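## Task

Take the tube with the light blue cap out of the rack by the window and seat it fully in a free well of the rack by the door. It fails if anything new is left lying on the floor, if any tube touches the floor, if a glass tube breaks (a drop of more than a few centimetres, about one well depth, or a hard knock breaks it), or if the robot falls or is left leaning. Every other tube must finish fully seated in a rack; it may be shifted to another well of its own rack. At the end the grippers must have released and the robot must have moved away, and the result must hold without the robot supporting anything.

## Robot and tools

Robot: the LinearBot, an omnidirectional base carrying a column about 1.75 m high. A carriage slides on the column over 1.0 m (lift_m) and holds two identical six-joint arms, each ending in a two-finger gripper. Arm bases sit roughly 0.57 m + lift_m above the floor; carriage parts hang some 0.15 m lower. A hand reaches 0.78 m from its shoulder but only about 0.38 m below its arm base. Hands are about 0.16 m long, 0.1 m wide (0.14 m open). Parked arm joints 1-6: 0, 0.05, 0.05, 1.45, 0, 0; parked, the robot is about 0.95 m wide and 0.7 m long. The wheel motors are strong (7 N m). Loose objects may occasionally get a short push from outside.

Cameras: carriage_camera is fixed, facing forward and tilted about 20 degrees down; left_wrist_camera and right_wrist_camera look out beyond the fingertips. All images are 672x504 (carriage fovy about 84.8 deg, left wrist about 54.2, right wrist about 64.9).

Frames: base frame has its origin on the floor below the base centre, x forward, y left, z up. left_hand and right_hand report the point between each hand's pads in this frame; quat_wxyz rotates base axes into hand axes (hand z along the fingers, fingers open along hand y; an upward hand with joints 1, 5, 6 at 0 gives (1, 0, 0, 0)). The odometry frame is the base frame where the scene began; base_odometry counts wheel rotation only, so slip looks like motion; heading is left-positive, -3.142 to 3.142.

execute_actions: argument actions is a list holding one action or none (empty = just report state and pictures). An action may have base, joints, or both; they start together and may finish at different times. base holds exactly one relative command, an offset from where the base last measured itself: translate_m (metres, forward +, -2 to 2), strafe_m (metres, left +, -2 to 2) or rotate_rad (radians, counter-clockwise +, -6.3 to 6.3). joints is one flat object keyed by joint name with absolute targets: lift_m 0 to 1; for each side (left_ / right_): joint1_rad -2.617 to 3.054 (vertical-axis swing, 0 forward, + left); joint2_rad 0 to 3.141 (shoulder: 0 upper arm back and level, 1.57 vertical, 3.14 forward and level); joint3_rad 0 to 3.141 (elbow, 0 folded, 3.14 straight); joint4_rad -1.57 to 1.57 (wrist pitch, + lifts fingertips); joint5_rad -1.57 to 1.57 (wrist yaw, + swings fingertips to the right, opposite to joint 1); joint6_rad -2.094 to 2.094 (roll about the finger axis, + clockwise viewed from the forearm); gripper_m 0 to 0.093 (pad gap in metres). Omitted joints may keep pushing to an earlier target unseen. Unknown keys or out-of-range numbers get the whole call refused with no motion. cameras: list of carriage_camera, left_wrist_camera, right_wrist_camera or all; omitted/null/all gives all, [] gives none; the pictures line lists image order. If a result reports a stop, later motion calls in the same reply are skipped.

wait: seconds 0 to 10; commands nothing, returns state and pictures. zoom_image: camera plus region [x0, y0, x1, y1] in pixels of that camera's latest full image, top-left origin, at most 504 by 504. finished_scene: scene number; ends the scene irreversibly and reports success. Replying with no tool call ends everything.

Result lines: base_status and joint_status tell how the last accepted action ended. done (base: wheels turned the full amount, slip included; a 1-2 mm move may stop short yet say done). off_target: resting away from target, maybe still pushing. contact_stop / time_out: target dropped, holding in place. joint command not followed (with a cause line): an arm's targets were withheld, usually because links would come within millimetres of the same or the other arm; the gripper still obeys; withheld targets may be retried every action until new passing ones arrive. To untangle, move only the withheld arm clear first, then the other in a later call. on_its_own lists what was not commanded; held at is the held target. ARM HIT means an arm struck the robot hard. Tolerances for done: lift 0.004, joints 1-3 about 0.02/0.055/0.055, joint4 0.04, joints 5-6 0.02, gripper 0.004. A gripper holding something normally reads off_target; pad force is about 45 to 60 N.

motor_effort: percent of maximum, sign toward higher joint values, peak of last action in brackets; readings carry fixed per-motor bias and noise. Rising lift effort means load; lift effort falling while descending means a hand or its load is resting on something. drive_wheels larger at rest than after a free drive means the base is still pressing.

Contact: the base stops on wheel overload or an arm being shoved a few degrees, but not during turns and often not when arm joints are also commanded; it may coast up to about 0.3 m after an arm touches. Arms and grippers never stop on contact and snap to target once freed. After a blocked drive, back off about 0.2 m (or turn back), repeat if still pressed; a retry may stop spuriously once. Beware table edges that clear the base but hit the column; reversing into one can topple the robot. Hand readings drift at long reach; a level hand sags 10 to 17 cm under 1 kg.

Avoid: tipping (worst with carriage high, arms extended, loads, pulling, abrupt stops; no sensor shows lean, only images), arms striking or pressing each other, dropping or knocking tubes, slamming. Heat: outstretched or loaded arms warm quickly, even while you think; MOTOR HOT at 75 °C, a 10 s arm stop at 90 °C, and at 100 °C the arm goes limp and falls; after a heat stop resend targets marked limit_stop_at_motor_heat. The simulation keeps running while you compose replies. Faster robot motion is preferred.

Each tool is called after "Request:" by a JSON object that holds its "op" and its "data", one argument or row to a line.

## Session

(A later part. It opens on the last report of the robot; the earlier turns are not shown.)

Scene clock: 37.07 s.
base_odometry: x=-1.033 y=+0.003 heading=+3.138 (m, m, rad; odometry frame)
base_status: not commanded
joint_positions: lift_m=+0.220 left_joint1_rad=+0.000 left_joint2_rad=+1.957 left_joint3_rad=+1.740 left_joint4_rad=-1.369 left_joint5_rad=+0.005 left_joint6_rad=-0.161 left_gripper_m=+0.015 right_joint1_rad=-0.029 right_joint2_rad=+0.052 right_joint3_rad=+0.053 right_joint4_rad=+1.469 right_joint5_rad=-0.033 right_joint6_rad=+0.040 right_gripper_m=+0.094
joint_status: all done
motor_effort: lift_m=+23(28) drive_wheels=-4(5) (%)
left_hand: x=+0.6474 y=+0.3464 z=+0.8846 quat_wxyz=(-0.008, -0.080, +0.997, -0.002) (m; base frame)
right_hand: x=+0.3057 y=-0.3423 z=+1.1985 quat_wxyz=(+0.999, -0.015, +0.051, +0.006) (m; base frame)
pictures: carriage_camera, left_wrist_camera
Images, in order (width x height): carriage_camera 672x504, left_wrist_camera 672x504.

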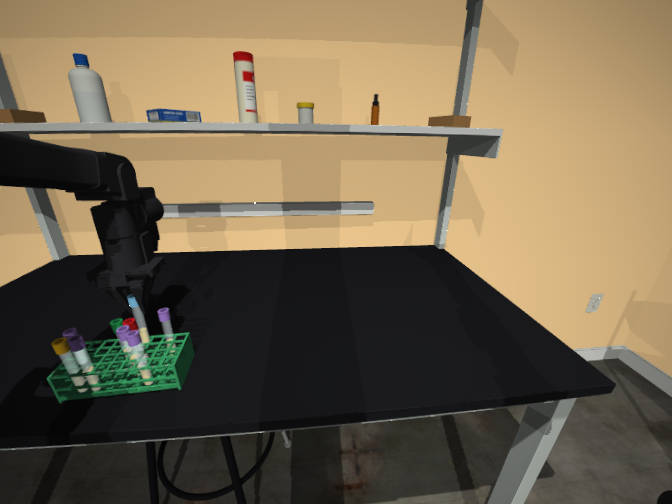

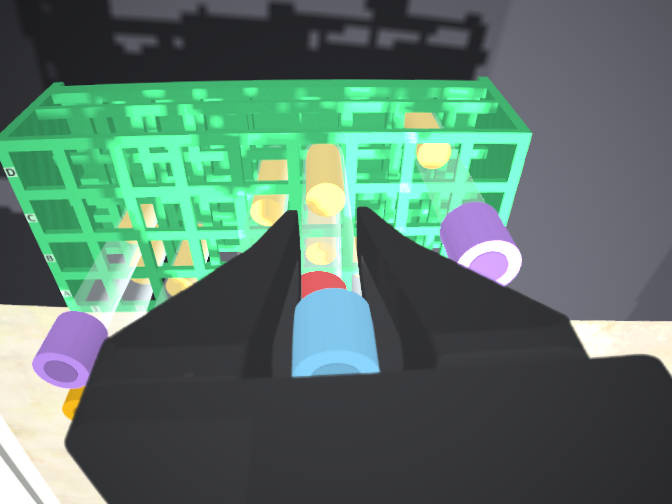

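Request:
{"op": "execute_actions", "data": {
  "actions": [
    {"joints":{"lift_m":0.34,"left_gripper_m":0.006}}
  ],
  "cameras": []
}}

Request:
{"op": "execute_actions", "data": {
  "actions": [
    {"base":{"translate_m":-1.0},"joints":{"lift_m":0.6}}
  ],
  "cameras": []
}}

Request:
{"op": "execute_actions", "data": {
  "actions": [
    {"base":{"rotate_rad":3.1416}}
  ],
  "cameras": ["carriage_camera","left_wrist_camera"]
}}

Scene clock: 38.27 s.
base_odometry: x=-1.033 y=+0.003 heading=+3.138 (m, m, rad; odometry frame)
base_status: not commanded
joint_positions: lift_m=+0.340 left_joint1_rad=+0.000 left_joint2_rad=+1.956 left_joint3_rad=+1.740 left_joint4_rad=-1.370 left_joint5_rad=+0.005 left_joint6_rad=-0.161 left_gripper_m=+0.015 right_joint1_rad=-0.029 right_joint2_rad=+0.052 right_joint3_rad=+0.053 right_joint4_rad=+1.470 right_joint5_rad=-0.033 right_joint6_rad=+0.040 right_gripper_m=+0.094
joint_status: left_gripper_m off_target (ended at +0.015, target +0.006); the others done
motor_effort: lift_m=+22(28) drive_wheels=-4(5) (%)
left_hand: x=+0.6473 y=+0.3464 z=+1.0050 quat_wxyz=(-0.008, -0.080, +0.997, -0.002) (m; base frame)
right_hand: x=+0.3056 y=-0.3422 z=+1.3185 quat_wxyz=(+0.999, -0.015, +0.051, +0.006) (m; base frame)
pictures: none
No camera images: the call's "cameras" was empty. Leave "cameras" out to get every camera's image.

Scene clock: 42.53 s.
base_odometry: x=-0.033 y=-0.001 heading=+3.138 (m, m, rad; odometry frame)
base_status: done
joint_positions: lift_m=+0.600 left_joint1_rad=+0.000 left_joint2_rad=+1.959 left_joint3_rad=+1.740 left_joint4_rad=-1.370 left_joint5_rad=+0.005 left_joint6_rad=-0.161 left_gripper_m=+0.015 right_joint1_rad=-0.029 right_joint2_rad=+0.052 right_joint3_rad=+0.053 right_joint4_rad=+1.471 right_joint5_rad=-0.033 right_joint6_rad=+0.040 right_gripper_m=+0.094
joint_status: all done
motor_effort: lift_m=+22(28) drive_wheels=-4(14) (%)
left_hand: x=+0.6472 y=+0.3464 z=+1.2639 quat_wxyz=(-0.009, -0.080, +0.997, -0.002) (m; base frame)
right_hand: x=+0.3053 y=-0.3422 z=+1.5786 quat_wxyz=(+0.999, -0.015, +0.050, +0.006) (m; base frame)
pictures: none
No camera images: the call's "cameras" was empty. Leave "cameras" out to get every camera's image.

Scene clock: 46.80 s.
base_odometry: x=-0.034 y=-0.001 heading=-0.005 (m, m, rad; odometry frame)
base_status: done
joint_positions: lift_m=+0.600 left_joint1_rad=+0.006 left_joint2_rad=+1.959 left_joint3_rad=+1.740 left_joint4_rad=-1.366 left_joint5_rad=+0.002 left_joint6_rad=-0.161 left_gripper_m=+0.015 right_joint1_rad=-0.029 right_joint2_rad=+0.052 right_joint3_rad=+0.053 right_joint4_rad=+1.465 right_joint5_rad=-0.033 right_joint6_rad=+0.040 right_gripper_m=+0.094
joint_status: not commanded
motor_effort: lift_m=+23(23) drive_wheels=+11(24) (%)
left_hand: x=+0.6482 y=+0.3490 z=+1.2639 quat_wxyz=(-0.007, -0.083, +0.997, +0.000) (m; base frame)
right_hand: x=+0.3069 y=-0.3422 z=+1.5784 quat_wxyz=(+0.998, -0.015, +0.053, +0.007) (m; base frame)
pictures: carriage_camera, left_wrist_camera
Images, in order (width x height): carriage_camera 672x504, left_wrist_camera 672x504.

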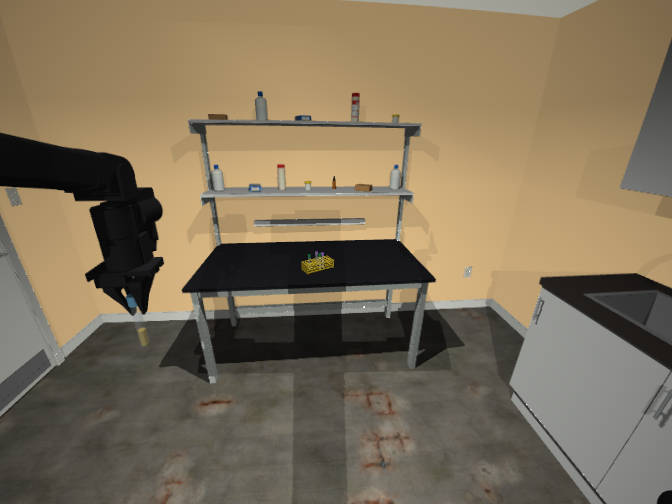

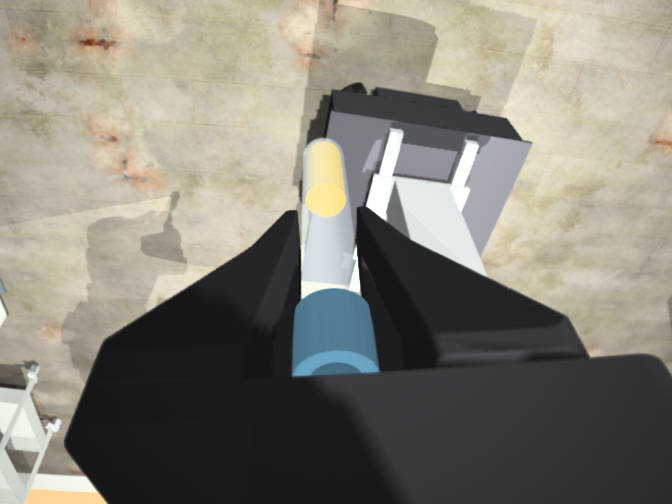

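Request:
{"op": "execute_actions", "data": {
  "actions": [
    {"base":{"strafe_m":-0.43}}
  ],
  "cameras": []
}}

Request:
{"op": "execute_actions", "data": {
  "actions": [
    {"base":{"translate_m":0.7}}
  ]
}}

Scene clock: 50.27 s.
base_odometry: x=-0.035 y=-0.431 heading=-0.003 (m, m, rad; odometry frame)
base_status: done
joint_positions: lift_m=+0.600 left_joint1_rad=-0.001 left_joint2_rad=+1.959 left_joint3_rad=+1.740 left_joint4_rad=-1.367 left_joint5_rad=+0.002 left_joint6_rad=-0.161 left_gripper_m=+0.015 right_joint1_rad=-0.029 right_joint2_rad=+0.052 right_joint3_rad=+0.053 right_joint4_rad=+1.466 right_joint5_rad=-0.033 right_joint6_rad=+0.040 right_gripper_m=+0.094
joint_status: not commanded
motor_effort: lift_m=+23(23) drive_wheels=-13(26) (%)
left_hand: x=+0.6480 y=+0.3465 z=+1.2639 quat_wxyz=(-0.008, -0.080, +0.997, +0.000) (m; base frame)
right_hand: x=+0.3065 y=-0.3422 z=+1.5784 quat_wxyz=(+0.998, -0.015, +0.052, +0.006) (m; base frame)
pictures: none
No camera images: the call's "cameras" was empty. Leave "cameras" out to get every camera's image.

Scene clock: 53.90 s.
base_odometry: x=+0.665 y=-0.434 heading=-0.004 (m, m, rad; odometry frame)
base_status: done
joint_positions: lift_m=+0.600 left_joint1_rad=+0.001 left_joint2_rad=+1.959 left_joint3_rad=+1.740 left_joint4_rad=-1.371 left_joint5_rad=+0.002 left_joint6_rad=-0.161 left_gripper_m=+0.015 right_joint1_rad=-0.029 right_joint2_rad=+0.052 right_joint3_rad=+0.053 right_joint4_rad=+1.468 right_joint5_rad=-0.033 right_joint6_rad=+0.040 right_gripper_m=+0.094
joint_status: not commanded
motor_effort: lift_m=+22(23) drive_wheels=-10(19) (%)
left_hand: x=+0.6471 y=+0.3470 z=+1.2639 quat_wxyz=(-0.010, -0.081, +0.997, +0.000) (m; base frame)
right_hand: x=+0.3061 y=-0.3422 z=+1.5785 quat_wxyz=(+0.999, -0.015, +0.052, +0.006) (m; base frame)
pictures: carriage_camera, left_wrist_camera, right_wrist_camera
Images, in order (width x height): carriage_camera 672x504, left_wrist_camera 672x504, right_wrist_camera 672x504.

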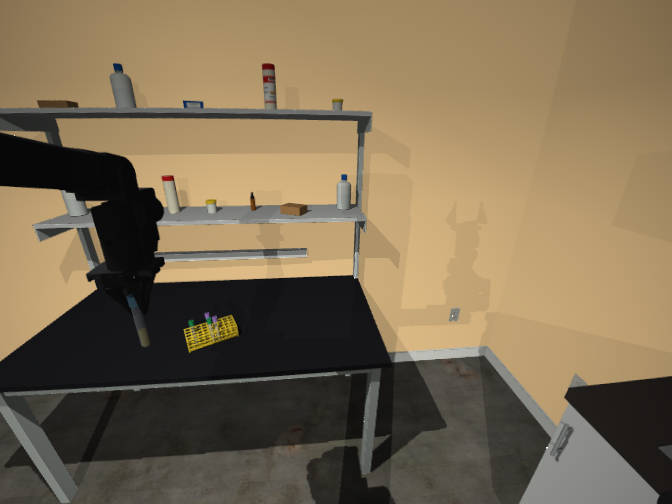

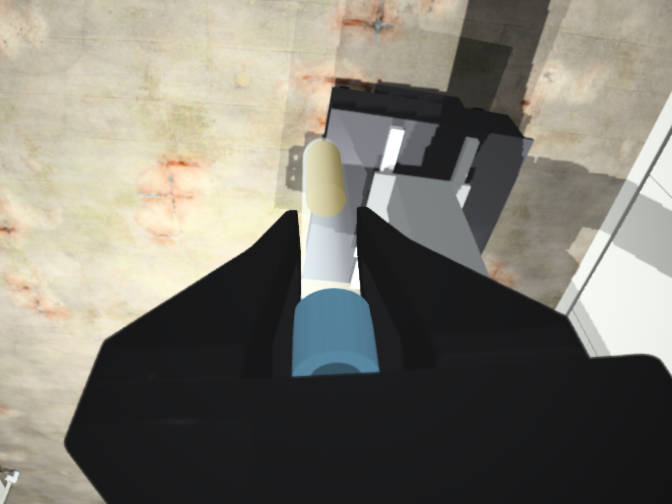

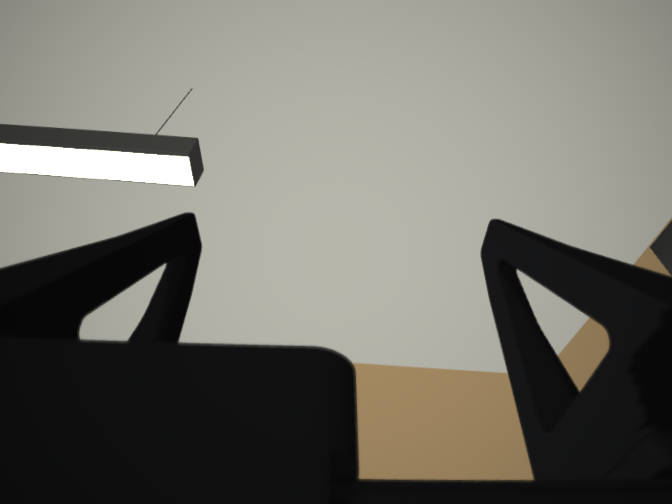

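Request:
{"op": "execute_actions", "data": {
  "actions": [
    {"base":{"strafe_m":0.2},"joints":{"lift_m":0.42}}
  ],
  "cameras": []
}}

Request:
{"op": "execute_actions", "data": {
  "actions": [
    {"base":{"translate_m":0.45}}
  ],
  "cameras": ["carriage_camera","left_wrist_camera"]
}}

Scene clock: 56.47 s.
base_odometry: x=+0.667 y=-0.234 heading=-0.005 (m, m, rad; odometry frame)
base_status: done
joint_positions: lift_m=+0.420 left_joint1_rad=+0.001 left_joint2_rad=+1.959 left_joint3_rad=+1.740 left_joint4_rad=-1.370 left_joint5_rad=+0.002 left_joint6_rad=-0.161 left_gripper_m=+0.015 right_joint1_rad=-0.029 right_joint2_rad=+0.052 right_joint3_rad=+0.053 right_joint4_rad=+1.469 right_joint5_rad=-0.033 right_joint6_rad=+0.040 right_gripper_m=+0.094
joint_status: all done
motor_effort: lift_m=+21(22) drive_wheels=-5(16) (%)
left_hand: x=+0.6472 y=+0.3470 z=+1.0843 quat_wxyz=(-0.009, -0.081, +0.997, +0.000) (m; base frame)
right_hand: x=+0.3058 y=-0.3422 z=+1.3987 quat_wxyz=(+0.999, -0.015, +0.051, +0.006) (m; base frame)
pictures: none
No camera images: the call's "cameras" was empty. Leave "cameras" out to get every camera's image.

Scene clock: 59.43 s.
base_odometry: x=+1.117 y=-0.235 heading=-0.004 (m, m, rad; odometry frame)
base_status: done
joint_positions: lift_m=+0.420 left_joint1_rad=+0.001 left_joint2_rad=+1.959 left_joint3_rad=+1.740 left_joint4_rad=-1.371 left_joint5_rad=+0.002 left_joint6_rad=-0.161 left_gripper_m=+0.015 right_joint1_rad=-0.029 right_joint2_rad=+0.052 right_joint3_rad=+0.053 right_joint4_rad=+1.469 right_joint5_rad=-0.033 right_joint6_rad=+0.040 right_gripper_m=+0.094
joint_status: not commanded
motor_effort: lift_m=+21(21) drive_wheels=-10(19) (%)
left_hand: x=+0.6470 y=+0.3470 z=+1.0843 quat_wxyz=(-0.009, -0.081, +0.997, +0.000) (m; base frame)
right_hand: x=+0.3058 y=-0.3422 z=+1.3987 quat_wxyz=(+0.999, -0.015, +0.051, +0.006) (m; base frame)
pictures: carriage_camera, left_wrist_camera
Images, in order (width x height): carriage_camera 672x504, left_wrist_camera 672x504.

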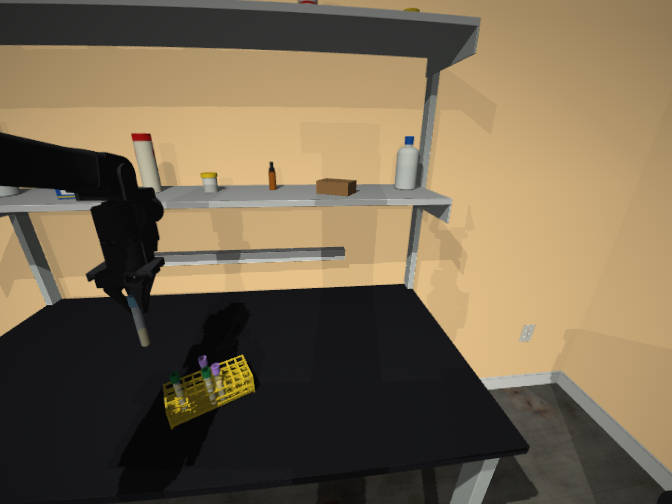

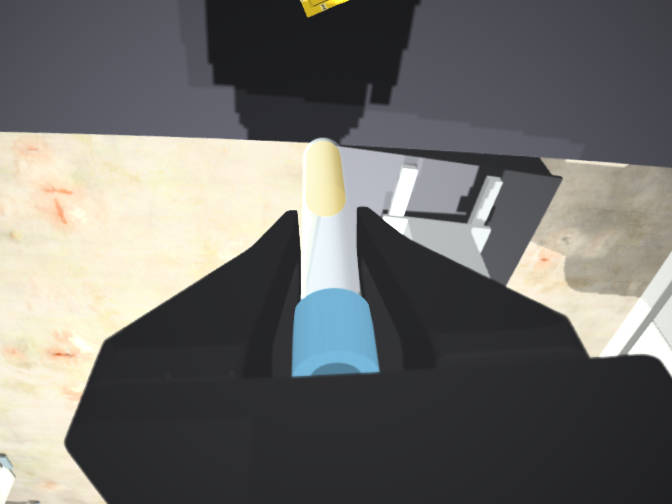

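Request:
{"op": "execute_actions", "data": {
  "actions": [
    {"base":{"translate_m":0.15}}
  ],
  "cameras": ["carriage_camera","left_wrist_camera"]
}}

Scene clock: 61.47 s.
base_odometry: x=+1.267 y=-0.235 heading=-0.002 (m, m, rad; odometry frame)
base_status: done
joint_positions: lift_m=+0.420 left_joint1_rad=+0.000 left_joint2_rad=+1.959 left_joint3_rad=+1.740 left_joint4_rad=-1.371 left_joint5_rad=+0.002 left_joint6_rad=-0.161 left_gripper_m=+0.015 right_joint1_rad=-0.029 right_joint2_rad=+0.052 right_joint3_rad=+0.053 right_joint4_rad=+1.469 right_joint5_rad=-0.033 right_joint6_rad=+0.040 right_gripper_m=+0.094
joint_status: not commanded
motor_effort: lift_m=+21(21) drive_wheels=-10(18) (%)
left_hand: x=+0.6471 y=+0.3468 z=+1.0843 quat_wxyz=(-0.009, -0.080, +0.997, +0.000) (m; base frame)
right_hand: x=+0.3059 y=-0.3422 z=+1.3987 quat_wxyz=(+0.999, -0.015, +0.051, +0.006) (m; base frame)
pictures: carriage_camera, left_wrist_camera
Images, in order (width x height): carriage_camera 672x504, left_wrist_camera 672x504.

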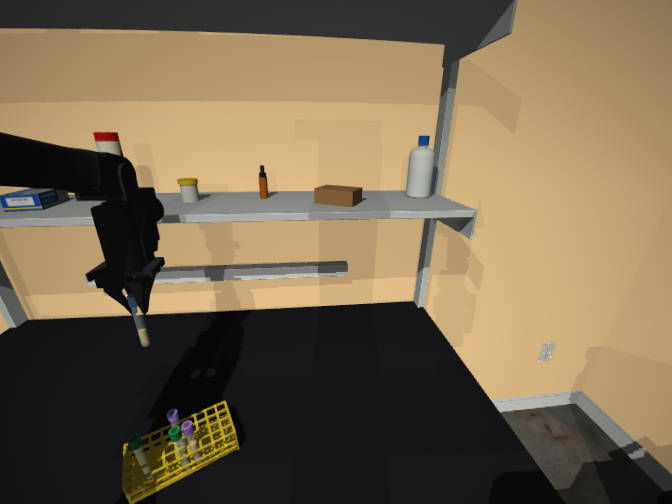

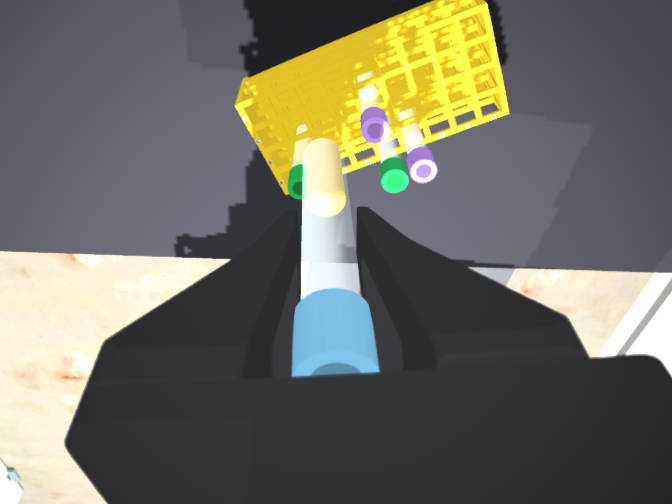

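Request:
{"op": "execute_actions", "data": {
  "actions": [
    {"base":{"strafe_m":-0.175},"joints":{"lift_m":0.3}}
  ],
  "cameras": ["carriage_camera","left_wrist_camera"]
}}

Scene clock: 63.90 s.
base_odometry: x=+1.267 y=-0.410 heading=-0.002 (m, m, rad; odometry frame)
base_status: done
joint_positions: lift_m=+0.300 left_joint1_rad=-0.001 left_joint2_rad=+1.957 left_joint3_rad=+1.740 left_joint4_rad=-1.370 left_joint5_rad=+0.002 left_joint6_rad=-0.161 left_gripper_m=+0.015 right_joint1_rad=-0.029 right_joint2_rad=+0.052 right_joint3_rad=+0.053 right_joint4_rad=+1.469 right_joint5_rad=-0.034 right_joint6_rad=+0.040 right_gripper_m=+0.094
joint_status: all done
motor_effort: lift_m=+21(22) drive_wheels=-5(16) (%)
left_hand: x=+0.6472 y=+0.3465 z=+0.9647 quat_wxyz=(-0.008, -0.080, +0.997, +0.000) (m; base frame)
right_hand: x=+0.3057 y=-0.3421 z=+1.2786 quat_wxyz=(+0.999, -0.015, +0.051, +0.006) (m; base frame)
pictures: carriage_camera, left_wrist_camera
Images, in order (width x height): carriage_camera 672x504, left_wrist_camera 672x504.

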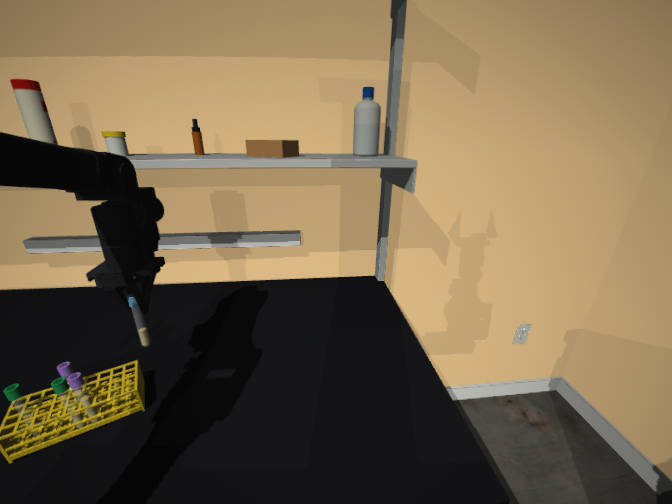

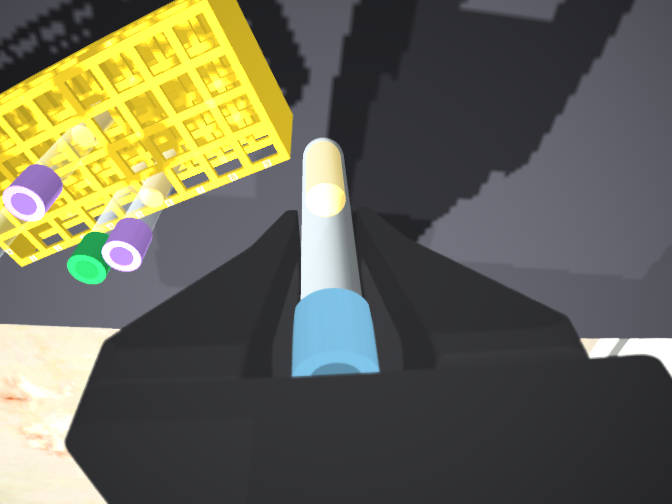

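Request:
{"op": "execute_actions", "data": {
  "actions": [
    {"joints":{"lift_m":0.32}}
  ],
  "cameras": []
}}

Request:
{"op": "execute_actions", "data": {
  "actions": [
    {"base":{"strafe_m":0.055}}
  ],
  "cameras": ["carriage_camera","left_wrist_camera"]
}}

Request:
{"op": "zoom_image", "data": {
  "camera": "left_wrist_camera",
  "region": [180,0,480,220]
}}

Scene clock: 65.00 s.
base_odometry: x=+1.267 y=-0.410 heading=-0.002 (m, m, rad; odometry frame)
base_status: not commanded
joint_positions: lift_m=+0.320 left_joint1_rad=-0.001 left_joint2_rad=+1.954 left_joint3_rad=+1.740 left_joint4_rad=-1.370 left_joint5_rad=+0.002 left_joint6_rad=-0.161 left_gripper_m=+0.015 right_joint1_rad=-0.029 right_joint2_rad=+0.052 right_joint3_rad=+0.053 right_joint4_rad=+1.469 right_joint5_rad=-0.034 right_joint6_rad=+0.040 right_gripper_m=+0.094
joint_status: all done
motor_effort: lift_m=+23(28) drive_wheels=+2(5) (%)
left_hand: x=+0.6472 y=+0.3465 z=+0.9857 quat_wxyz=(-0.007, -0.080, +0.997, +0.000) (m; base frame)
right_hand: x=+0.3057 y=-0.3421 z=+1.2985 quat_wxyz=(+0.999, -0.015, +0.051, +0.006) (m; base frame)
pictures: none
No camera images: the call's "cameras" was empty. Leave "cameras" out to get every camera's image.

Scene clock: 66.23 s.
base_odometry: x=+1.267 y=-0.355 heading=-0.002 (m, m, rad; odometry frame)
base_status: done
joint_positions: lift_m=+0.320 left_joint1_rad=+0.001 left_joint2_rad=+1.954 left_joint3_rad=+1.740 left_joint4_rad=-1.371 left_joint5_rad=+0.002 left_joint6_rad=-0.161 left_gripper_m=+0.015 right_joint1_rad=-0.029 right_joint2_rad=+0.052 right_joint3_rad=+0.053 right_joint4_rad=+1.469 right_joint5_rad=-0.034 right_joint6_rad=+0.040 right_gripper_m=+0.094
joint_status: not commanded
motor_effort: lift_m=+23(23) drive_wheels=+0(13) (%)
left_hand: x=+0.6471 y=+0.3472 z=+0.9857 quat_wxyz=(-0.007, -0.081, +0.997, +0.000) (m; base frame)
right_hand: x=+0.3058 y=-0.3421 z=+1.2985 quat_wxyz=(+0.999, -0.015, +0.051, +0.006) (m; base frame)
pictures: carriage_camera, left_wrist_camera
Images, in order (width x height): carriage_camera 672x504, left_wrist_camera 672x504.

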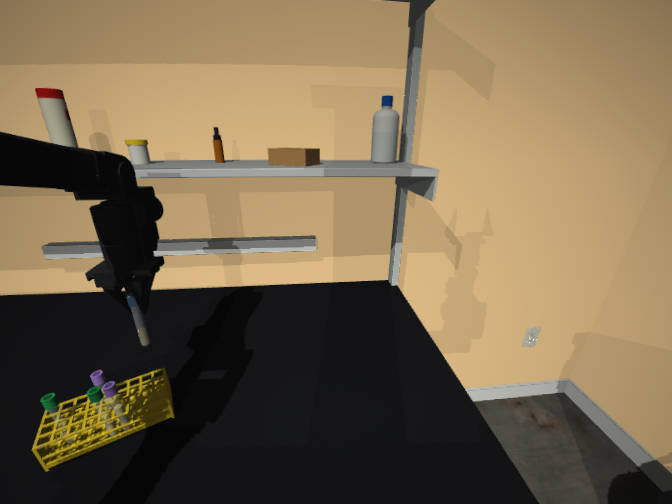

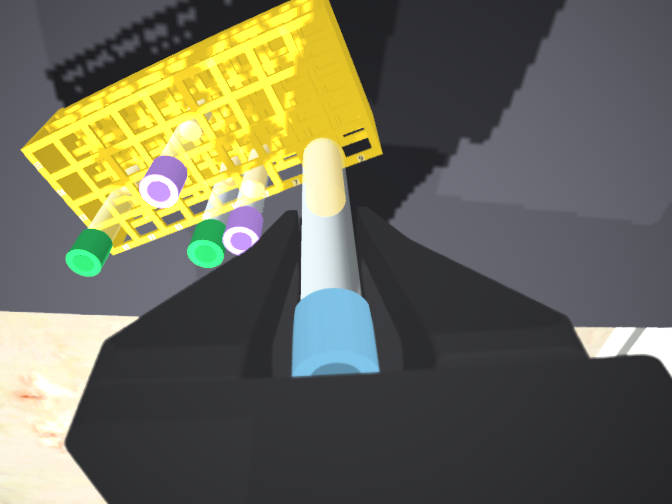

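Region (180, 0, 480, 220) of left_wrist_camera's 672x504 image, scaled by 1.680, with more detail than that image has; it fills the top 370 rows of this view, and the rest is white.

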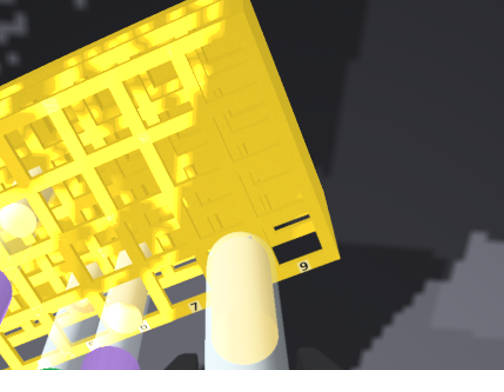

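Request:
{"op": "execute_actions", "data": {
  "actions": [
    {"joints":{"lift_m":0.265}}
  ],
  "cameras": ["left_wrist_camera"]
}}

Request:
{"op": "zoom_image", "data": {
  "camera": "left_wrist_camera",
  "region": [180,0,480,220]
}}

Scene clock: 67.33 s.
base_odometry: x=+1.267 y=-0.355 heading=-0.002 (m, m, rad; odometry frame)
base_status: not commanded
joint_positions: lift_m=+0.265 left_joint1_rad=+0.001 left_joint2_rad=+1.956 left_joint3_rad=+1.740 left_joint4_rad=-1.371 left_joint5_rad=+0.002 left_joint6_rad=-0.161 left_gripper_m=+0.015 right_joint1_rad=-0.029 right_joint2_rad=+0.052 right_joint3_rad=+0.053 right_joint4_rad=+1.470 right_joint5_rad=-0.034 right_joint6_rad=+0.040 right_gripper_m=+0.094
joint_status: all done
motor_effort: lift_m=+21(22) drive_wheels=-1(0) (%)
left_hand: x=+0.6470 y=+0.3472 z=+0.9304 quat_wxyz=(-0.008, -0.081, +0.997, +0.000) (m; base frame)
right_hand: x=+0.3056 y=-0.3421 z=+1.2437 quat_wxyz=(+0.999, -0.015, +0.050, +0.006) (m; base frame)
pictures: left_wrist_camera
Images, in order (width x height): left_wrist_camera 672x504.

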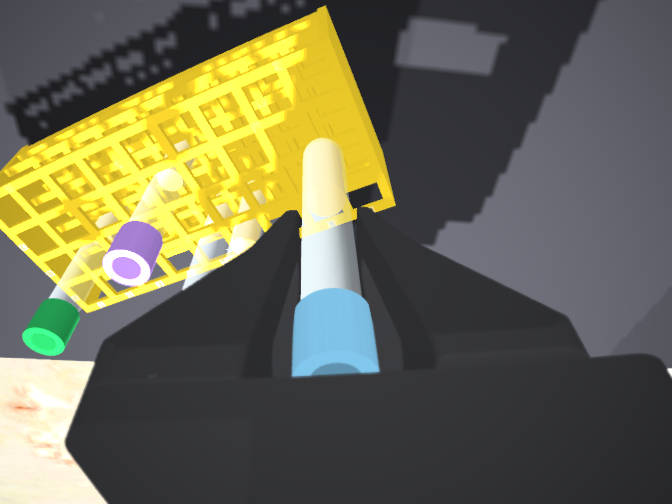

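Region (180, 0, 480, 220) of left_wrist_camera's 672x504 image, scaled by 1.680, with more detail than that image has; it fills the top 370 rows of this view, and the rest is white.

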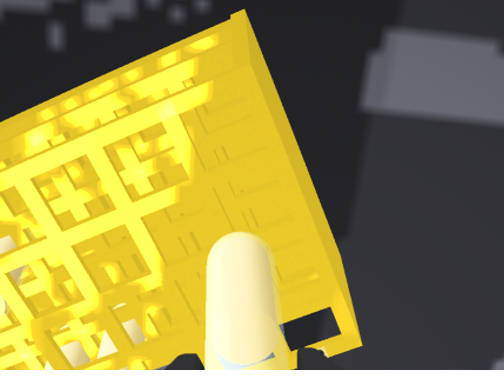

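Request:
{"op": "execute_actions", "data": {
  "actions": [
    {"joints":{"lift_m":0.245}}
  ],
  "cameras": ["left_wrist_camera"]
}}

Request:
{"op": "zoom_image", "data": {
  "camera": "left_wrist_camera",
  "region": [220,40,440,220]
}}

Scene clock: 68.47 s.
base_odometry: x=+1.267 y=-0.355 heading=-0.002 (m, m, rad; odometry frame)
base_status: not commanded
joint_positions: lift_m=+0.245 left_joint1_rad=+0.001 left_joint2_rad=+1.959 left_joint3_rad=+1.740 left_joint4_rad=-1.371 left_joint5_rad=+0.002 left_joint6_rad=-0.161 left_gripper_m=+0.015 right_joint1_rad=-0.029 right_joint2_rad=+0.052 right_joint3_rad=+0.053 right_joint4_rad=+1.470 right_joint5_rad=-0.034 right_joint6_rad=+0.040 right_gripper_m=+0.094
joint_status: all done
motor_effort: lift_m=+21(22) drive_wheels=-1(1) (%)
left_hand: x=+0.6471 y=+0.3472 z=+0.9092 quat_wxyz=(-0.009, -0.081, +0.997, +0.000) (m; base frame)
right_hand: x=+0.3056 y=-0.3421 z=+1.2237 quat_wxyz=(+0.999, -0.015, +0.051, +0.006) (m; base frame)
pictures: left_wrist_camera
Images, in order (width x height): left_wrist_camera 672x504.

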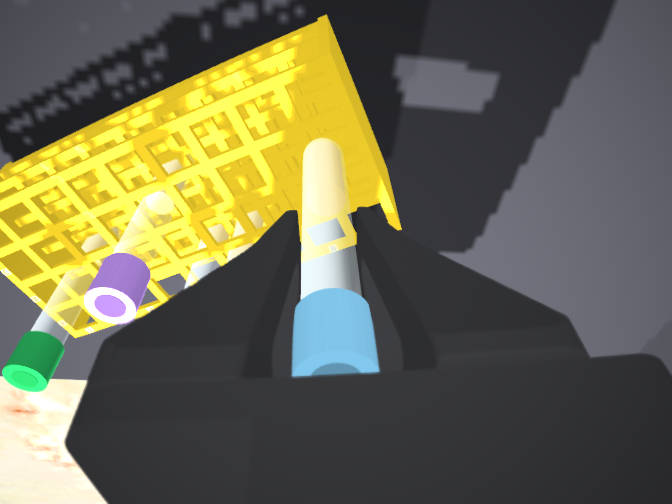

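Region (220, 40, 440, 220) of left_wrist_camera's 672x504 image, scaled by 2.291, with more detail than that image has; it fills the top 412 rows of this view, and the rest is white.

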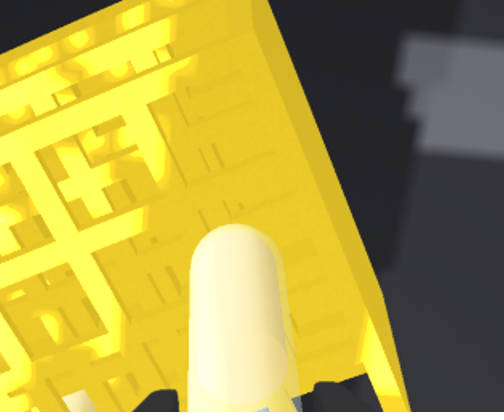

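Request:
{"op": "execute_actions", "data": {
  "actions": [
    {"base":{"strafe_m":0.023}}
  ],
  "cameras": []
}}

Request:
{"op": "execute_actions", "data": {
  "actions": [
    {"base":{"translate_m":0.012}}
  ],
  "cameras": ["left_wrist_camera"]
}}

Request:
{"op": "zoom_image", "data": {
  "camera": "left_wrist_camera",
  "region": [220,40,440,220]
}}

Scene clock: 70.00 s.
base_odometry: x=+1.266 y=-0.332 heading=-0.002 (m, m, rad; odometry frame)
base_status: done
joint_positions: lift_m=+0.245 left_joint1_rad=+0.002 left_joint2_rad=+1.959 left_joint3_rad=+1.740 left_joint4_rad=-1.371 left_joint5_rad=+0.002 left_joint6_rad=-0.161 left_gripper_m=+0.015 right_joint1_rad=-0.029 right_joint2_rad=+0.052 right_joint3_rad=+0.053 right_joint4_rad=+1.470 right_joint5_rad=-0.034 right_joint6_rad=+0.040 right_gripper_m=+0.094
joint_status: not commanded
motor_effort: lift_m=+21(21) drive_wheels=+7(12) (%)
left_hand: x=+0.6471 y=+0.3476 z=+0.9092 quat_wxyz=(-0.009, -0.081, +0.997, +0.000) (m; base frame)
right_hand: x=+0.3056 y=-0.3421 z=+1.2237 quat_wxyz=(+0.999, -0.015, +0.051, +0.006) (m; base frame)
pictures: none
No camera images: the call's "cameras" was empty. Leave "cameras" out to get every camera's image.

Scene clock: 70.73 s.
base_odometry: x=+1.278 y=-0.333 heading=-0.003 (m, m, rad; odometry frame)
base_status: done
joint_positions: lift_m=+0.245 left_joint1_rad=+0.001 left_joint2_rad=+1.957 left_joint3_rad=+1.740 left_joint4_rad=-1.372 left_joint5_rad=+0.002 left_joint6_rad=-0.161 left_gripper_m=+0.015 right_joint1_rad=-0.029 right_joint2_rad=+0.052 right_joint3_rad=+0.053 right_joint4_rad=+1.473 right_joint5_rad=-0.034 right_joint6_rad=+0.040 right_gripper_m=+0.094
joint_status: not commanded
motor_effort: lift_m=+21(21) drive_wheels=+10(15) (%)
left_hand: x=+0.6467 y=+0.3472 z=+0.9098 quat_wxyz=(-0.009, -0.081, +0.997, +0.000) (m; base frame)
right_hand: x=+0.3050 y=-0.3421 z=+1.2237 quat_wxyz=(+0.999, -0.015, +0.049, +0.006) (m; base frame)
pictures: left_wrist_camera
Images, in order (width x height): left_wrist_camera 672x504.

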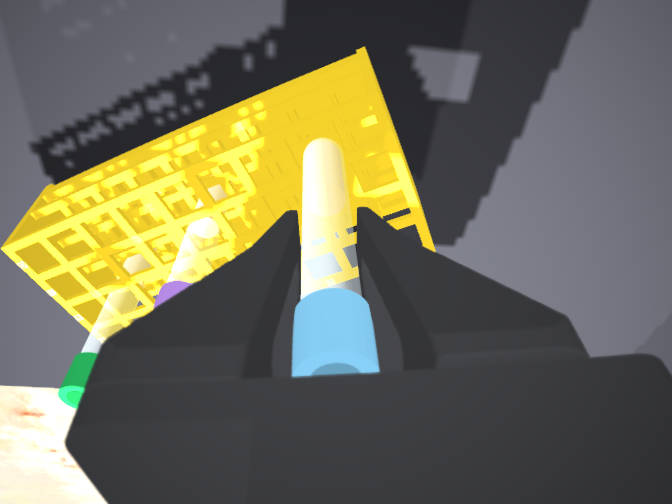

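Region (220, 40, 440, 220) of left_wrist_camera's 672x504 image, scaled by 2.291, with more detail than that image has; it fills the top 412 rows of this view, and the rest is white.

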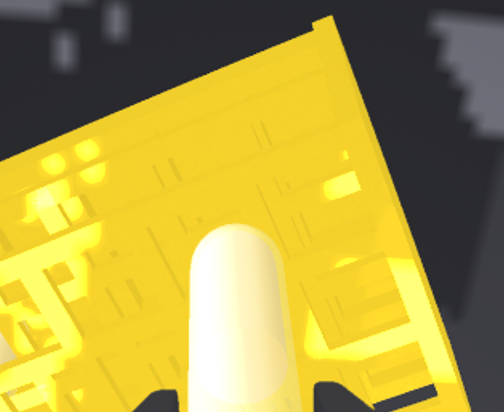

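Request:
{"op": "execute_actions", "data": {
  "actions": [
    {"base":{"strafe_m":0.005},"joints":{"lift_m":0.225}}
  ],
  "cameras": ["left_wrist_camera"]
}}

Request:
{"op": "zoom_image", "data": {
  "camera": "left_wrist_camera",
  "region": [220,60,460,260]
}}

Scene clock: 71.73 s.
base_odometry: x=+1.278 y=-0.328 heading=-0.004 (m, m, rad; odometry frame)
base_status: done
joint_positions: lift_m=+0.225 left_joint1_rad=+0.001 left_joint2_rad=+1.959 left_joint3_rad=+1.741 left_joint4_rad=-1.378 left_joint5_rad=-0.001 left_joint6_rad=-0.161 left_gripper_m=+0.015 right_joint1_rad=-0.029 right_joint2_rad=+0.052 right_joint3_rad=+0.053 right_joint4_rad=+1.471 right_joint5_rad=-0.034 right_joint6_rad=+0.040 right_gripper_m=+0.094
joint_status: all done
motor_effort: lift_m=+21(22) drive_wheels=+10(18) (%)
left_hand: x=+0.6454 y=+0.3475 z=+0.8892 quat_wxyz=(-0.013, -0.081, +0.997, +0.001) (m; base frame)
right_hand: x=+0.3053 y=-0.3421 z=+1.2037 quat_wxyz=(+0.999, -0.015, +0.050, +0.006) (m; base frame)
pictures: left_wrist_camera
Images, in order (width x height): left_wrist_camera 672x504.

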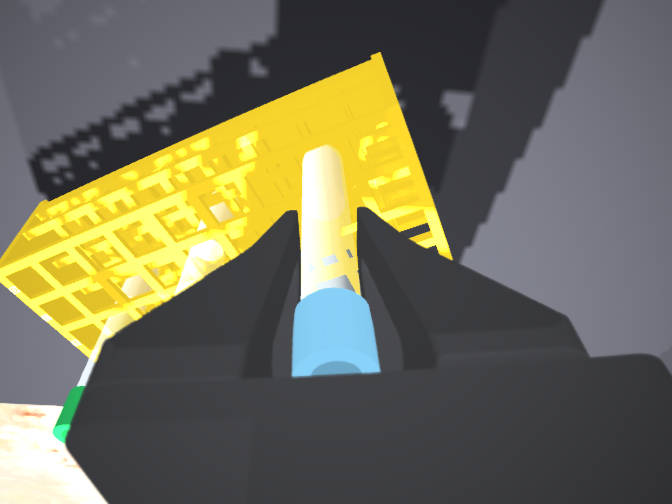

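Region (220, 60, 460, 260) of left_wrist_camera's 672x504 image, scaled by 2.100, with more detail than that image has.

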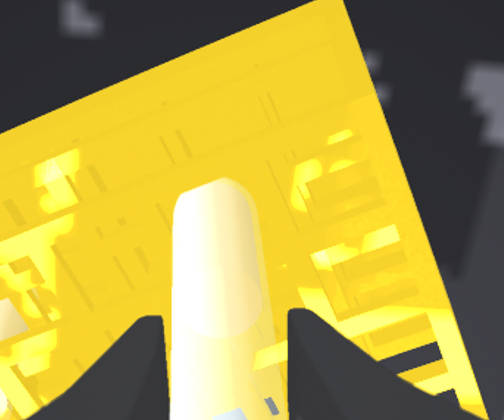

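Request:
{"op": "execute_actions", "data": {
  "actions": [
    {"base":{"translate_m":-0.004}}
  ],
  "cameras": []
}}

Request:
{"op": "execute_actions", "data": {
  "actions": [
    {"joints":{"lift_m":0.205}}
  ],
  "cameras": ["left_wrist_camera"]
}}

Scene clock: 72.60 s.
base_odometry: x=+1.274 y=-0.328 heading=-0.004 (m, m, rad; odometry frame)
base_status: done
joint_positions: lift_m=+0.225 left_joint1_rad=+0.000 left_joint2_rad=+1.959 left_joint3_rad=+1.741 left_joint4_rad=-1.373 left_joint5_rad=-0.001 left_joint6_rad=-0.161 left_gripper_m=+0.015 right_joint1_rad=-0.029 right_joint2_rad=+0.052 right_joint3_rad=+0.053 right_joint4_rad=+1.471 right_joint5_rad=-0.034 right_joint6_rad=+0.040 right_gripper_m=+0.094
joint_status: not commanded
motor_effort: lift_m=+21(21) drive_wheels=+1(14) (%)
left_hand: x=+0.6466 y=+0.3473 z=+0.8891 quat_wxyz=(-0.010, -0.080, +0.997, +0.001) (m; base frame)
right_hand: x=+0.3054 y=-0.3421 z=+1.2037 quat_wxyz=(+0.999, -0.015, +0.050, +0.006) (m; base frame)
pictures: none
No camera images: the call's "cameras" was empty. Leave "cameras" out to get every camera's image.

Scene clock: 73.17 s.
base_odometry: x=+1.274 y=-0.328 heading=-0.004 (m, m, rad; odometry frame)
base_status: not commanded
joint_positions: lift_m=+0.205 left_joint1_rad=+0.000 left_joint2_rad=+1.960 left_joint3_rad=+1.741 left_joint4_rad=-1.373 left_joint5_rad=-0.001 left_joint6_rad=-0.161 left_gripper_m=+0.015 right_joint1_rad=-0.029 right_joint2_rad=+0.052 right_joint3_rad=+0.053 right_joint4_rad=+1.471 right_joint5_rad=-0.033 right_joint6_rad=+0.040 right_gripper_m=+0.094
joint_status: all done
motor_effort: lift_m=+21(22) drive_wheels=+1(1) (%)
left_hand: x=+0.6466 y=+0.3473 z=+0.8689 quat_wxyz=(-0.011, -0.080, +0.997, +0.001) (m; base frame)
right_hand: x=+0.3055 y=-0.3422 z=+1.1837 quat_wxyz=(+0.999, -0.015, +0.050, +0.006) (m; base frame)
pictures: left_wrist_camera
Images, in order (width x height): left_wrist_camera 672x504.

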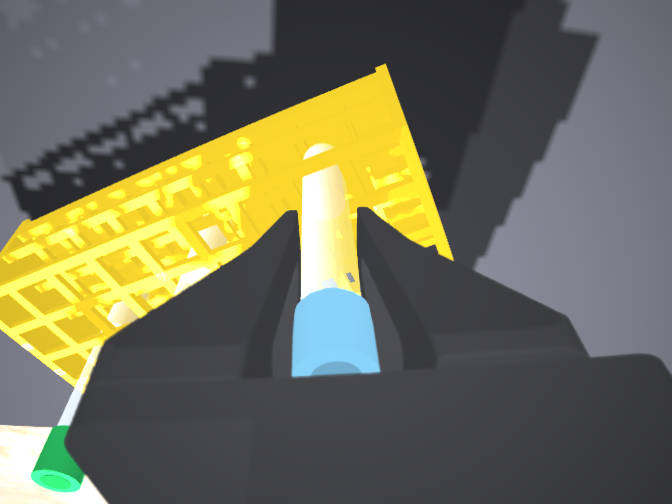

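Going in.

Request:
{"op": "execute_actions", "data": {
  "actions": [
    {"joints":{"lift_m":0.185}}
  ],
  "cameras": []
}}

Request:
{"op": "execute_actions", "data": {
  "actions": [
    {"joints":{"lift_m":0.17}}
  ],
  "cameras": ["left_wrist_camera","carriage_camera"]
}}

Scene clock: 73.87 s.
base_odometry: x=+1.274 y=-0.328 heading=-0.004 (m, m, rad; odometry frame)
base_status: not commanded
joint_positions: lift_m=+0.185 left_joint1_rad=+0.000 left_joint2_rad=+1.957 left_joint3_rad=+1.741 left_joint4_rad=-1.374 left_joint5_rad=-0.001 left_joint6_rad=-0.161 left_gripper_m=+0.015 right_joint1_rad=-0.029 right_joint2_rad=+0.052 right_joint3_rad=+0.053 right_joint4_rad=+1.471 right_joint5_rad=-0.033 right_joint6_rad=+0.040 right_gripper_m=+0.094
joint_status: all done
motor_effort: lift_m=+21(22) drive_wheels=+1(1) (%)
left_hand: x=+0.6464 y=+0.3473 z=+0.8501 quat_wxyz=(-0.009, -0.080, +0.997, +0.001) (m; base frame)
right_hand: x=+0.3055 y=-0.3422 z=+1.1637 quat_wxyz=(+0.999, -0.015, +0.050, +0.006) (m; base frame)
pictures: none
No camera images: the call's "cameras" was empty. Leave "cameras" out to get every camera's image.

Scene clock: 74.40 s.
base_odometry: x=+1.274 y=-0.328 heading=-0.004 (m, m, rad; odometry frame)
base_status: not commanded
joint_positions: lift_m=+0.170 left_joint1_rad=+0.000 left_joint2_rad=+1.929 left_joint3_rad=+1.752 left_joint4_rad=-1.386 left_joint5_rad=-0.002 left_joint6_rad=-0.161 left_gripper_m=+0.015 right_joint1_rad=-0.029 right_joint2_rad=+0.052 right_joint3_rad=+0.053 right_joint4_rad=+1.471 right_joint5_rad=-0.033 right_joint6_rad=+0.040 right_gripper_m=+0.094
joint_status: all done
motor_effort: lift_m=+19(20) drive_wheels=+1(1) (%)
left_hand: x=+0.6458 y=+0.3474 z=+0.8478 quat_wxyz=(+0.004, -0.080, +0.997, +0.000) (m; base frame)
right_hand: x=+0.3054 y=-0.3422 z=+1.1489 quat_wxyz=(+0.999, -0.015, +0.050, +0.006) (m; base frame)
pictures: carriage_camera, left_wrist_camera
Images, in order (width x height): carriage_camera 672x504, left_wrist_camera 672x504.

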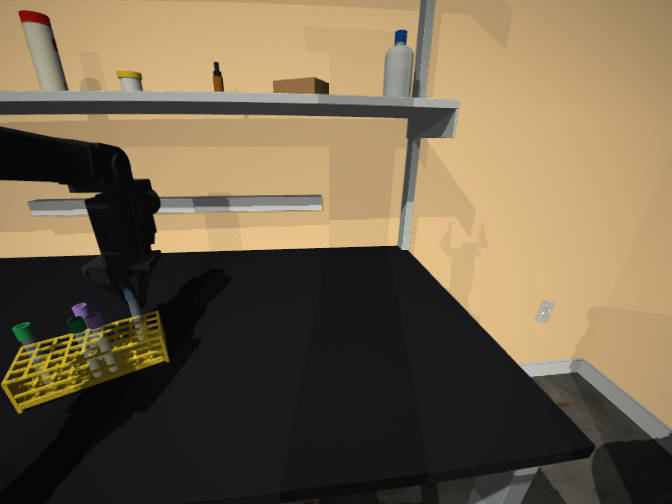

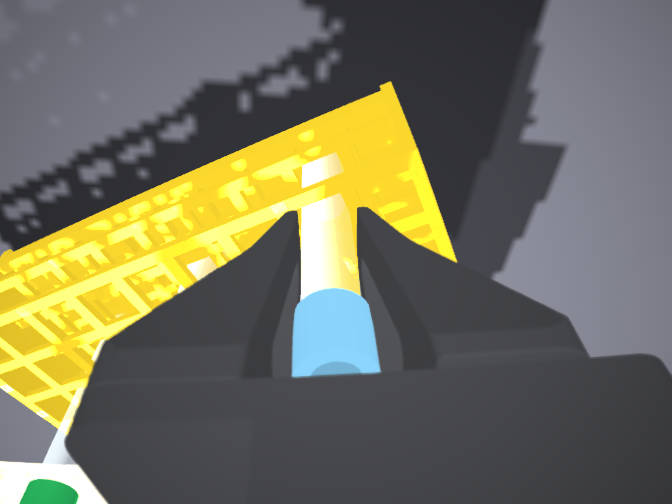

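Bottomed at z≈0.848, ~5 cm depth.

Request:
{"op": "execute_actions", "data": {
  "actions": [
    {"joints":{"lift_m":0.183,"left_gripper_m":0.036}}
  ],
  "cameras": []
}}

Request:
{"op": "execute_actions", "data": {
  "actions": [
    {"joints":{"lift_m":0.32}}
  ],
  "cameras": ["left_wrist_camera","carriage_camera"]
}}

Scene clock: 75.07 s.
base_odometry: x=+1.274 y=-0.328 heading=-0.004 (m, m, rad; odometry frame)
base_status: not commanded
joint_positions: lift_m=+0.183 left_joint1_rad=+0.000 left_joint2_rad=+1.946 left_joint3_rad=+1.752 left_joint4_rad=-1.378 left_joint5_rad=-0.002 left_joint6_rad=-0.161 left_gripper_m=+0.036 right_joint1_rad=-0.029 right_joint2_rad=+0.052 right_joint3_rad=+0.053 right_joint4_rad=+1.471 right_joint5_rad=-0.033 right_joint6_rad=+0.040 right_gripper_m=+0.094
joint_status: all done
motor_effort: lift_m=+22(28) drive_wheels=+1(1) (%)
left_hand: x=+0.6481 y=+0.3474 z=+0.8545 quat_wxyz=(+0.000, -0.080, +0.997, +0.001) (m; base frame)
right_hand: x=+0.3055 y=-0.3422 z=+1.1616 quat_wxyz=(+0.999, -0.015, +0.050, +0.006) (m; base frame)
pictures: none
No camera images: the call's "cameras" was empty. Leave "cameras" out to get every camera's image.

Scene clock: 76.13 s.
base_odometry: x=+1.274 y=-0.328 heading=-0.004 (m, m, rad; odometry frame)
base_status: not commanded
joint_positions: lift_m=+0.320 left_joint1_rad=+0.000 left_joint2_rad=+1.953 left_joint3_rad=+1.752 left_joint4_rad=-1.374 left_joint5_rad=-0.002 left_joint6_rad=-0.161 left_gripper_m=+0.036 right_joint1_rad=-0.029 right_joint2_rad=+0.052 right_joint3_rad=+0.053 right_joint4_rad=+1.470 right_joint5_rad=-0.033 right_joint6_rad=+0.040 right_gripper_m=+0.094
joint_status: all done
motor_effort: lift_m=+22(28) drive_wheels=+1(1) (%)
left_hand: x=+0.6491 y=+0.3474 z=+0.9892 quat_wxyz=(-0.002, -0.080, +0.997, +0.001) (m; base frame)
right_hand: x=+0.3056 y=-0.3422 z=+1.2986 quat_wxyz=(+0.999, -0.015, +0.050, +0.006) (m; base frame)
pictures: carriage_camera, left_wrist_camera
Images, in order (width x height): carriage_camera 672x504, left_wrist_camera 672x504.

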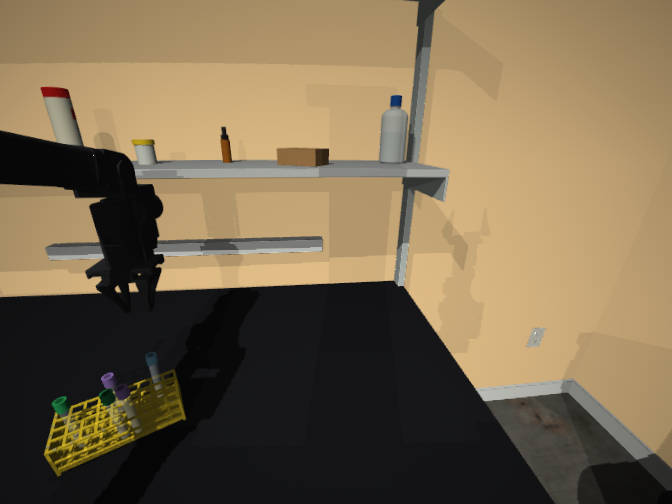

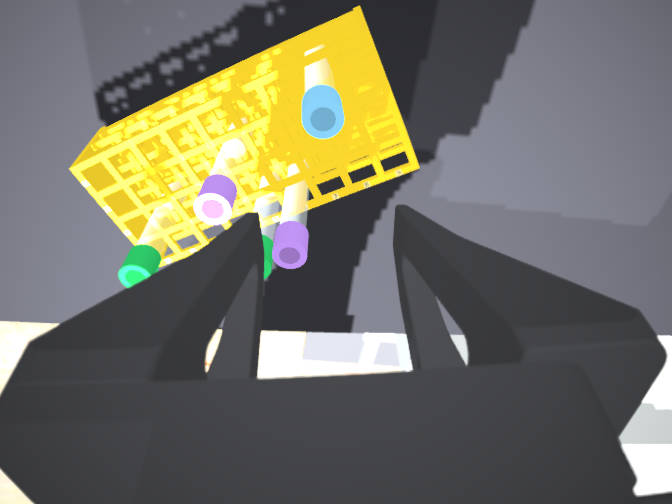

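Request:
{"op": "finished_scene", "data": {
  "scene": 2
}}

The scene is finished: the task was done.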